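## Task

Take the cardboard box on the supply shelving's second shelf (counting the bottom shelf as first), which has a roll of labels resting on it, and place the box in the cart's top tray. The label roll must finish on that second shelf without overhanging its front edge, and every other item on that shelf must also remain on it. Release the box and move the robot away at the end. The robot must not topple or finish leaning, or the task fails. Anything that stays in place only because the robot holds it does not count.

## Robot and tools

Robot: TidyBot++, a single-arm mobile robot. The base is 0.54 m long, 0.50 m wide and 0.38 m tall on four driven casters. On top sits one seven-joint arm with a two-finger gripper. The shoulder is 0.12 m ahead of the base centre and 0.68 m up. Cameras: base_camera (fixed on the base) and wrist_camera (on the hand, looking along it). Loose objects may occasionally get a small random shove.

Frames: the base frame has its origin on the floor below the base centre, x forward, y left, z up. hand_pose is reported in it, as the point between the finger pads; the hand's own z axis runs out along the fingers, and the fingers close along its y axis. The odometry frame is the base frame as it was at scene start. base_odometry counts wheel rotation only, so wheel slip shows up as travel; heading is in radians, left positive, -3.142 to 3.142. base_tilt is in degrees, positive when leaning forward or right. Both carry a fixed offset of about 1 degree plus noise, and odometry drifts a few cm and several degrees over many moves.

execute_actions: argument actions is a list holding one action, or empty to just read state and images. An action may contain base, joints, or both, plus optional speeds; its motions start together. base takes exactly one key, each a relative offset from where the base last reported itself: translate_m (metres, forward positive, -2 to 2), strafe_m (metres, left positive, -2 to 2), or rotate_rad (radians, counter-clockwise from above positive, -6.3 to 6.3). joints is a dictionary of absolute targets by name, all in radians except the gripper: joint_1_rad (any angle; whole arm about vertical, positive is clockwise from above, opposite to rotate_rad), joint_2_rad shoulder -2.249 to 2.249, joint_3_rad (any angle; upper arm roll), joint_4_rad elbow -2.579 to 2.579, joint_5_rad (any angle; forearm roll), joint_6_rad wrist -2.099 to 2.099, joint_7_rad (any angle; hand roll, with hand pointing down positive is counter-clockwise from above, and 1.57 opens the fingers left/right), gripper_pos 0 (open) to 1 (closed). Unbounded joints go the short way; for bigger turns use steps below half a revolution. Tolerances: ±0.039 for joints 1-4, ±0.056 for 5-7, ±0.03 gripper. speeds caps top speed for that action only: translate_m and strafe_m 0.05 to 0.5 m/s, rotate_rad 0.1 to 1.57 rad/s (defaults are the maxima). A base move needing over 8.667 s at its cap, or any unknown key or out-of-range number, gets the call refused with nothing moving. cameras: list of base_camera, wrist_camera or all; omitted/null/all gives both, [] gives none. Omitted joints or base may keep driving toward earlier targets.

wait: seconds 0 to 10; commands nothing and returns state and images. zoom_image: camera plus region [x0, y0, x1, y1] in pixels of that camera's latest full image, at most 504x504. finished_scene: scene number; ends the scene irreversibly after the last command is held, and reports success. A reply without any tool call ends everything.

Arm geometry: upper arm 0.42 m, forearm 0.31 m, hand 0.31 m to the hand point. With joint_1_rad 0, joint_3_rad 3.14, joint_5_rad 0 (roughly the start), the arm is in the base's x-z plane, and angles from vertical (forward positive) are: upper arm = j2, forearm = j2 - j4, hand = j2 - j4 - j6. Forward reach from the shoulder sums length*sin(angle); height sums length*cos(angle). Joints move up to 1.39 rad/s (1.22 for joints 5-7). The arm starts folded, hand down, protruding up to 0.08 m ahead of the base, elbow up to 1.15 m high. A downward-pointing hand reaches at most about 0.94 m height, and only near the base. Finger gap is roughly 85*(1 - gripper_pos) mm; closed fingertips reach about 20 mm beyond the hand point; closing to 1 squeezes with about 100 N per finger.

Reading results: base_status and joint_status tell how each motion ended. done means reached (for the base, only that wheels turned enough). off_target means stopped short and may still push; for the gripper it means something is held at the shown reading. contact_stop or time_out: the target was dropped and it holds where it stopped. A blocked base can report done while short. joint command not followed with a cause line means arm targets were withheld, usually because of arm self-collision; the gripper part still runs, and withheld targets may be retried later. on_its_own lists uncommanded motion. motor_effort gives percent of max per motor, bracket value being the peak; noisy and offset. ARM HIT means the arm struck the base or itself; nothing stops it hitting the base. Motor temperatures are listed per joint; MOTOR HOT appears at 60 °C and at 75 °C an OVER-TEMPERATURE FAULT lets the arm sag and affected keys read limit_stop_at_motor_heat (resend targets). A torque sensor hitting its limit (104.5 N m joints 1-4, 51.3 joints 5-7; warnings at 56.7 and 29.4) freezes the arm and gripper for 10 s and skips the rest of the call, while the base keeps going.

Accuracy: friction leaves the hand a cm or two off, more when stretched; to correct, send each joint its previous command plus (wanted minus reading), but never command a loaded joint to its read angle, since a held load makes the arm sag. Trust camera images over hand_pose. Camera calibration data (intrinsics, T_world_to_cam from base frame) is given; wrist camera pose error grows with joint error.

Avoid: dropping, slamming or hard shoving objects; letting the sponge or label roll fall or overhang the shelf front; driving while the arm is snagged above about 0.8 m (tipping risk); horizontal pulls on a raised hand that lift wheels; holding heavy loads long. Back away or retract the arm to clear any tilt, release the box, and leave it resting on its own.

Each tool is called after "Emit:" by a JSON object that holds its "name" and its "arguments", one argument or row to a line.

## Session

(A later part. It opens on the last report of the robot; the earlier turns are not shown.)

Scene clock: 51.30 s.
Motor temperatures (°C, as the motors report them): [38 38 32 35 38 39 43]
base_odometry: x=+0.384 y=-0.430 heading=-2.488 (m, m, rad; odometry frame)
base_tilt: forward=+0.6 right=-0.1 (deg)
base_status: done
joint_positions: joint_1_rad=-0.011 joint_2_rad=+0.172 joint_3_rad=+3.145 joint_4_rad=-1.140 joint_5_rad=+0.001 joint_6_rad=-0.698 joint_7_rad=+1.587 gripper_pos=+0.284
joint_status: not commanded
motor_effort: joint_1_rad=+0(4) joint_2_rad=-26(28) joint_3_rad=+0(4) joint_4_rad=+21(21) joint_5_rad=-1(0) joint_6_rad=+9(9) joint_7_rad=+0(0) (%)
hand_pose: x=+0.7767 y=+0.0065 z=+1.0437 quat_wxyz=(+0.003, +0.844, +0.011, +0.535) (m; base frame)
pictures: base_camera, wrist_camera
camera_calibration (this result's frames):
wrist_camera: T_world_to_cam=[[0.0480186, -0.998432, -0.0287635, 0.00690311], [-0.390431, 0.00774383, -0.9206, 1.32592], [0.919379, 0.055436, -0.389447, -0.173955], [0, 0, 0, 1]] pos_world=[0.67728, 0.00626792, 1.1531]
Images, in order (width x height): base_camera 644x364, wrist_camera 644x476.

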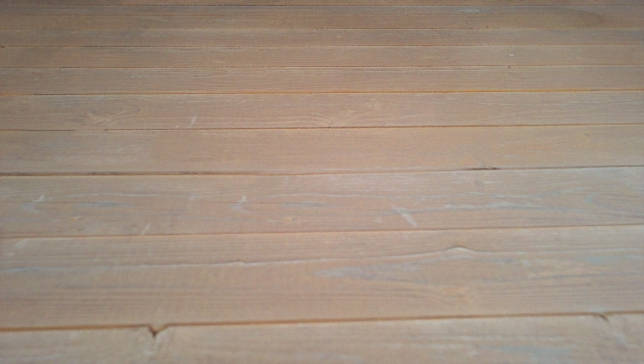

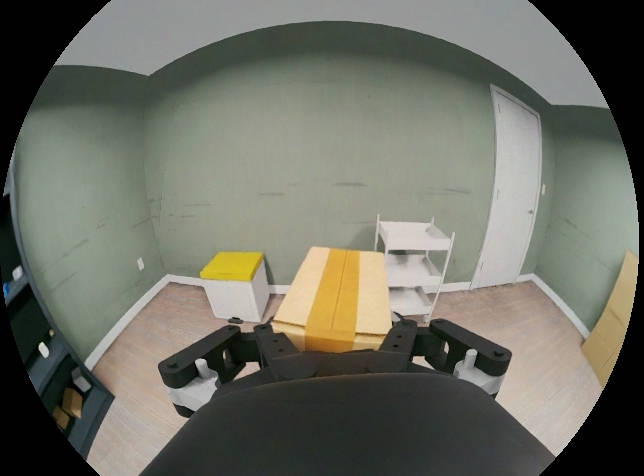

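Emit:
{"name": "execute_actions", "arguments": {
  "actions": [
    {"base":{"strafe_m":-0.5}}
  ],
  "cameras": []
}}

Emit:
{"name": "execute_actions", "arguments": {
  "actions": [
    {"base":{"translate_m":0.7}}
  ]
}}

Scene clock: 54.50 s.
Motor temperatures (°C, as the motors report them): [38 38 32 35 38 39 43]
base_odometry: x=+0.081 y=-0.033 heading=-2.489 (m, m, rad; odometry frame)
base_tilt: forward=+0.7 right=-0.1 (deg)
base_status: done
joint_positions: joint_1_rad=-0.009 joint_2_rad=+0.172 joint_3_rad=+3.145 joint_4_rad=-1.140 joint_5_rad=+0.001 joint_6_rad=-0.699 joint_7_rad=+1.587 gripper_pos=+0.284
joint_status: not commanded
motor_effort: joint_1_rad=-1(5) joint_2_rad=-26(28) joint_3_rad=+0(3) joint_4_rad=+20(21) joint_5_rad=+0(2) joint_6_rad=+9(10) joint_7_rad=+0(0) (%)
hand_pose: x=+0.7768 y=+0.0053 z=+1.0437 quat_wxyz=(+0.004, +0.845, +0.010, +0.535) (m; base frame)
pictures: none
No camera images: the call's "cameras" was empty. Leave "cameras" out to get every camera's image.

Scene clock: 57.27 s.
Motor temperatures (°C, as the motors report them): [38 38 32 35 38 39 43]
base_odometry: x=-0.476 y=-0.458 heading=-2.489 (m, m, rad; odometry frame)
base_tilt: forward=+0.6 right=+0.0 (deg)
base_status: done
joint_positions: joint_1_rad=-0.009 joint_2_rad=+0.176 joint_3_rad=+3.145 joint_4_rad=-1.140 joint_5_rad=+0.001 joint_6_rad=-0.702 joint_7_rad=+1.587 gripper_pos=+0.284
joint_status: not commanded
motor_effort: joint_1_rad=+0(3) joint_2_rad=-26(29) joint_3_rad=+1(1) joint_4_rad=+21(21) joint_5_rad=-1(1) joint_6_rad=+9(10) joint_7_rad=+0(0) (%)
hand_pose: x=+0.7776 y=+0.0053 z=+1.0406 quat_wxyz=(+0.004, +0.846, +0.010, +0.533) (m; base frame)
pictures: base_camera, wrist_camera
camera_calibration (this result's frames):
wrist_camera: T_world_to_cam=[[0.0459929, -0.99852, -0.0290136, 0.00740764], [-0.396292, 0.00842282, -0.918086, 1.32537], [0.916972, 0.0537232, -0.395318, -0.167891], [0, 0, 0, 1]] pos_world=[0.678846, 0.00525296, 1.15065]
Images, in order (width x height): base_camera 644x364, wrist_camera 644x476.

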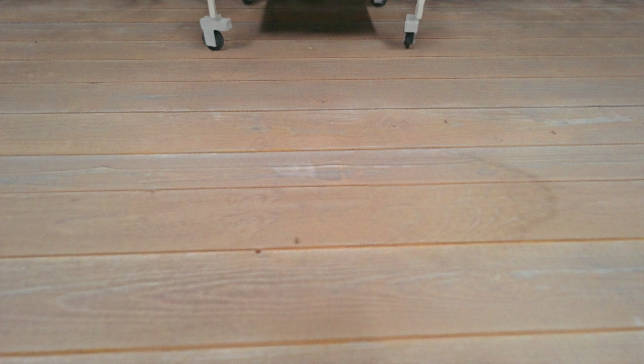

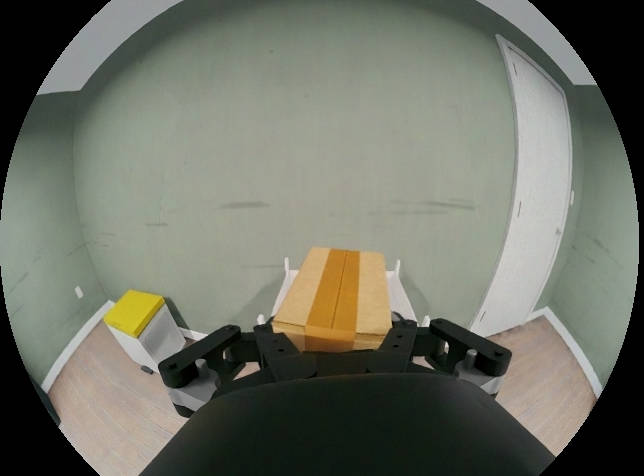

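Emit:
{"name": "execute_actions", "arguments": {
  "actions": [
    {"base":{"translate_m":0.47}}
  ],
  "cameras": []
}}

Emit:
{"name": "execute_actions", "arguments": {
  "actions": [
    {"joints":{"joint_2_rad":0.39,"joint_4_rad":-1.82,"joint_6_rad":0.18}}
  ]
}}

Scene clock: 60.43 s.
Motor temperatures (°C, as the motors report them): [38 38 32 35 38 39 43]
base_odometry: x=-0.849 y=-0.743 heading=-2.489 (m, m, rad; odometry frame)
base_tilt: forward=+0.6 right=-0.1 (deg)
base_status: done
joint_positions: joint_1_rad=-0.009 joint_2_rad=+0.181 joint_3_rad=+3.145 joint_4_rad=-1.140 joint_5_rad=+0.001 joint_6_rad=-0.703 joint_7_rad=+1.587 gripper_pos=+0.284
joint_status: not commanded
motor_effort: joint_1_rad=+0(3) joint_2_rad=-26(30) joint_3_rad=+0(2) joint_4_rad=+20(21) joint_5_rad=-1(1) joint_6_rad=+9(10) joint_7_rad=+0(0) (%)
hand_pose: x=+0.7794 y=+0.0053 z=+1.0368 quat_wxyz=(+0.004, +0.848, +0.010, +0.530) (m; base frame)
pictures: none
No camera images: the call's "cameras" was empty. Leave "cameras" out to get every camera's image.

Scene clock: 62.40 s.
Motor temperatures (°C, as the motors report them): [38 38 32 35 38 39 43]
base_odometry: x=-0.849 y=-0.743 heading=-2.489 (m, m, rad; odometry frame)
base_tilt: forward=+0.6 right=-0.2 (deg)
base_status: not commanded
joint_positions: joint_1_rad=-0.009 joint_2_rad=+0.384 joint_3_rad=+3.145 joint_4_rad=-1.812 joint_5_rad=+0.001 joint_6_rad=+0.149 joint_7_rad=+1.587 gripper_pos=+0.284
joint_status: all done
motor_effort: joint_1_rad=+0(0) joint_2_rad=-30(33) joint_3_rad=+1(1) joint_4_rad=+18(21) joint_5_rad=-1(1) joint_6_rad=+9(10) joint_7_rad=+0(0) (%)
hand_pose: x=+0.8083 y=+0.0057 z=+0.7452 quat_wxyz=(+0.003, +0.854, +0.010, +0.520) (m; base frame)
pictures: base_camera, wrist_camera
camera_calibration (this result's frames):
wrist_camera: T_world_to_cam=[[0.0460396, -0.9985, -0.0296179, -0.00175862], [-0.423012, 0.00737235, -0.906094, 1.07898], [0.904954, 0.0542449, -0.422038, -0.283242], [0, 0, 0, 1]] pos_world=[0.712821, 0.00565385, 0.858063]
Images, in order (width x height): base_camera 644x364, wrist_camera 644x476.

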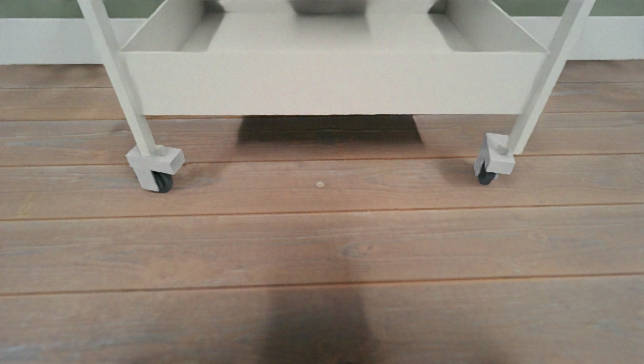

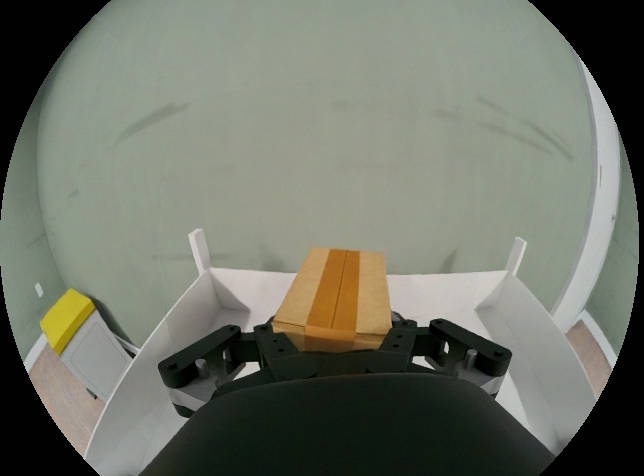

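Emit:
{"name": "execute_actions", "arguments": {
  "actions": [
    {"base":{"translate_m":-0.03},"joints":{"joint_2_rad":0.43,"joint_4_rad":-1.84}}
  ],
  "cameras": ["wrist_camera"]
}}

Scene clock: 64.57 s.
Motor temperatures (°C, as the motors report them): [38 38 32 35 38 39 43]
base_odometry: x=-0.825 y=-0.725 heading=-2.489 (m, m, rad; odometry frame)
base_tilt: forward=+0.6 right=-0.2 (deg)
base_status: done
joint_positions: joint_1_rad=-0.009 joint_2_rad=+0.421 joint_3_rad=+3.145 joint_4_rad=-1.841 joint_5_rad=+0.001 joint_6_rad=+0.152 joint_7_rad=+1.587 gripper_pos=+0.284
joint_status: all done
motor_effort: joint_1_rad=+0(2) joint_2_rad=-30(32) joint_3_rad=+0(1) joint_4_rad=+17(18) joint_5_rad=-1(1) joint_6_rad=+9(10) joint_7_rad=+0(0) (%)
hand_pose: x=+0.8003 y=+0.0056 z=+0.7056 quat_wxyz=(+0.003, +0.870, +0.011, +0.493) (m; base frame)
pictures: wrist_camera
camera_calibration (this result's frames):
wrist_camera: T_world_to_cam=[[0.0440664, -0.998517, -0.0319529, 0.00060177], [-0.479182, 0.00693914, -0.877688, 1.06468], [0.876608, 0.0539878, -0.478166, -0.230415], [0, 0, 0, 1]] pos_world=[0.712135, 0.0056525, 0.824303]
Images, in order (width x height): wrist_camera 644x476.

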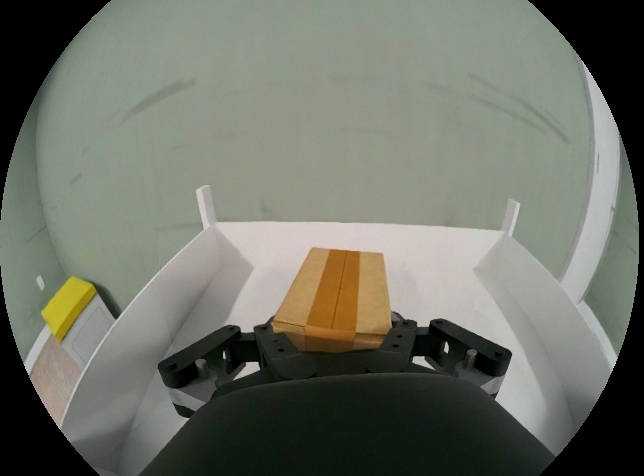

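Not touching yet; lower a little more.

Emit:
{"name": "execute_actions", "arguments": {
  "actions": [
    {"joints":{"joint_2_rad":0.465}}
  ],
  "cameras": ["wrist_camera"]
}}

Scene clock: 65.73 s.
Motor temperatures (°C, as the motors report them): [38 38 32 35 38 39 43]
base_odometry: x=-0.826 y=-0.725 heading=-2.489 (m, m, rad; odometry frame)
base_tilt: forward=+0.6 right=-0.1 (deg)
base_status: not commanded
joint_positions: joint_1_rad=-0.009 joint_2_rad=+0.458 joint_3_rad=+3.145 joint_4_rad=-1.841 joint_5_rad=+0.001 joint_6_rad=+0.154 joint_7_rad=+1.587 gripper_pos=+0.284
joint_status: all done
motor_effort: joint_1_rad=-1(0) joint_2_rad=-31(33) joint_3_rad=+0(1) joint_4_rad=+16(17) joint_5_rad=-1(1) joint_6_rad=+9(9) joint_7_rad=+0(0) (%)
hand_pose: x=+0.8012 y=+0.0056 z=+0.6808 quat_wxyz=(+0.003, +0.878, +0.011, +0.478) (m; base frame)
pictures: wrist_camera
camera_calibration (this result's frames):
wrist_camera: T_world_to_cam=[[0.0429388, -0.998528, -0.0331353, 0.00148863], [-0.509447, 0.00664689, -0.860476, 1.05585], [0.85943, 0.0538285, -0.508412, -0.208664], [0, 0, 0, 1]] pos_world=[0.717166, 0.0057004, 0.802494]
Images, in order (width x height): wrist_camera 644x476.

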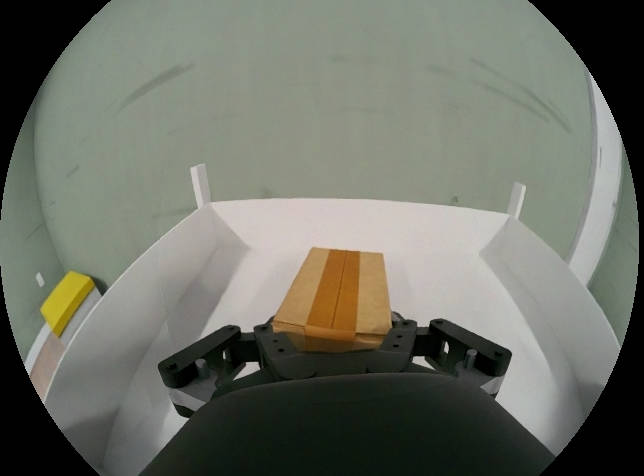

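Emit:
{"name": "execute_actions", "arguments": {
  "actions": [
    {"joints":{"joint_2_rad":0.51}}
  ],
  "cameras": ["wrist_camera"]
}}

Scene clock: 66.83 s.
Motor temperatures (°C, as the motors report them): [38 38 32 35 38 39 43]
base_odometry: x=-0.826 y=-0.725 heading=-2.489 (m, m, rad; odometry frame)
base_tilt: forward=+0.6 right=-0.1 (deg)
base_status: not commanded
joint_positions: joint_1_rad=-0.009 joint_2_rad=+0.469 joint_3_rad=+3.145 joint_4_rad=-1.836 joint_5_rad=+0.001 joint_6_rad=+0.169 joint_7_rad=+1.587 gripper_pos=+0.284
joint_status: joint_2_rad off_target (ended at +0.469, target +0.510)
motor_effort: joint_1_rad=+0(0) joint_2_rad=-27(31) joint_3_rad=+0(1) joint_4_rad=+13(16) joint_5_rad=-1(1) joint_6_rad=+6(9) joint_7_rad=+0(0) (%)
hand_pose: x=+0.8054 y=+0.0057 z=+0.6797 quat_wxyz=(+0.003, +0.876, +0.011, +0.482) (m; base frame)
pictures: wrist_camera
camera_calibration (this result's frames):
wrist_camera: T_world_to_cam=[[0.0432613, -0.998525, -0.0327939, 0.000817203], [-0.50205, 0.00665108, -0.864813, 1.05401], [0.863756, 0.0538771, -0.501022, -0.221388], [0, 0, 0, 1]] pos_world=[0.720356, 0.00573343, 0.800628]
Images, in order (width x height): wrist_camera 644x476.

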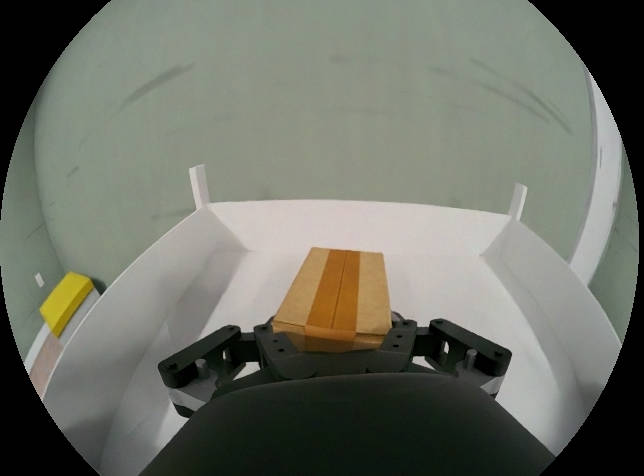

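Emit:
{"name": "execute_actions", "arguments": {
  "actions": [
    {"joints":{"gripper_pos":0,"joint_2_rad":0.47}}
  ],
  "cameras": []
}}

Emit:
{"name": "execute_actions", "arguments": {
  "actions": [
    {"joints":{"joint_2_rad":0.2,"joint_4_rad":-1.6,"joint_6_rad":-0.4}}
  ],
  "cameras": []
}}

Emit:
{"name": "execute_actions", "arguments": {
  "actions": [
    {"base":{"translate_m":-0.4}}
  ]
}}

Scene clock: 68.57 s.
Motor temperatures (°C, as the motors report them): [38 38 32 35 38 39 43]
base_odometry: x=-0.826 y=-0.725 heading=-2.489 (m, m, rad; odometry frame)
base_tilt: forward=+0.6 right=-0.2 (deg)
base_status: not commanded
joint_positions: joint_1_rad=-0.009 joint_2_rad=+0.468 joint_3_rad=+3.145 joint_4_rad=-1.837 joint_5_rad=+0.001 joint_6_rad=+0.169 joint_7_rad=+1.587 gripper_pos=+0.000
joint_status: all done
motor_effort: joint_1_rad=+0(0) joint_2_rad=-31(32) joint_3_rad=+0(0) joint_4_rad=+15(16) joint_5_rad=-1(1) joint_6_rad=+8(9) joint_7_rad=+0(0) (%)
hand_pose: x=+0.8051 y=+0.0057 z=+0.6800 quat_wxyz=(+0.003, +0.876, +0.011, +0.482) (m; base frame)
pictures: none
No camera images: the call's "cameras" was empty. Leave "cameras" out to get every camera's image.

Scene clock: 70.10 s.
Motor temperatures (°C, as the motors report them): [38 38 32 35 38 39 43]
base_odometry: x=-0.826 y=-0.725 heading=-2.489 (m, m, rad; odometry frame)
base_tilt: forward=+0.6 right=-0.1 (deg)
base_status: not commanded
joint_positions: joint_1_rad=-0.009 joint_2_rad=+0.196 joint_3_rad=+3.145 joint_4_rad=-1.604 joint_5_rad=+0.001 joint_6_rad=-0.372 joint_7_rad=+1.587 gripper_pos=+0.000
joint_status: all done
motor_effort: joint_1_rad=+0(0) joint_2_rad=-25(34) joint_3_rad=+0(0) joint_4_rad=+19(20) joint_5_rad=-1(1) joint_6_rad=+8(8) joint_7_rad=+0(0) (%)
hand_pose: x=+0.7638 y=+0.0052 z=+0.8469 quat_wxyz=(+0.003, +0.885, +0.010, +0.466) (m; base frame)
pictures: none
No camera images: the call's "cameras" was empty. Leave "cameras" out to get every camera's image.

Scene clock: 72.37 s.
Motor temperatures (°C, as the motors report them): [38 38 32 35 38 39 43]
base_odometry: x=-0.508 y=-0.482 heading=-2.489 (m, m, rad; odometry frame)
base_tilt: forward=+0.6 right=-0.1 (deg)
base_status: done
joint_positions: joint_1_rad=-0.010 joint_2_rad=+0.197 joint_3_rad=+3.145 joint_4_rad=-1.604 joint_5_rad=+0.001 joint_6_rad=-0.376 joint_7_rad=+1.587 gripper_pos=+0.000
joint_status: not commanded
motor_effort: joint_1_rad=+0(3) joint_2_rad=-26(28) joint_3_rad=+0(3) joint_4_rad=+19(21) joint_5_rad=-1(1) joint_6_rad=+8(8) joint_7_rad=+0(0) (%)
hand_pose: x=+0.7633 y=+0.0054 z=+0.8456 quat_wxyz=(+0.003, +0.886, +0.011, +0.464) (m; base frame)
pictures: base_camera, wrist_camera
camera_calibration (this result's frames):
wrist_camera: T_world_to_cam=[[0.0415187, -0.998527, -0.0349353, 0.0109843], [-0.536406, 0.00722269, -0.843929, 1.18487], [0.842938, 0.0537784, -0.535316, -0.0569973], [0, 0, 0, 1]] pos_world=[0.683159, 0.00547545, 0.969815]
Images, in order (width x height): base_camera 644x364, wrist_camera 644x476.

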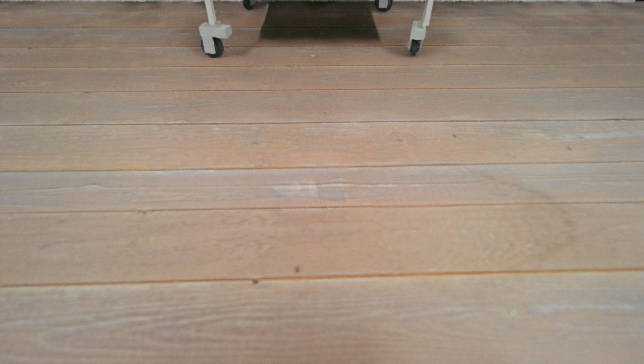

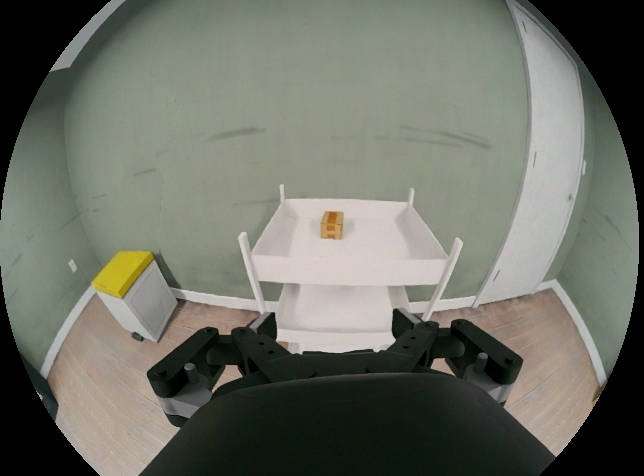

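Emit:
{"name": "finished_scene", "arguments": {
  "scene": 2
}}

The scene is finished: the task was done.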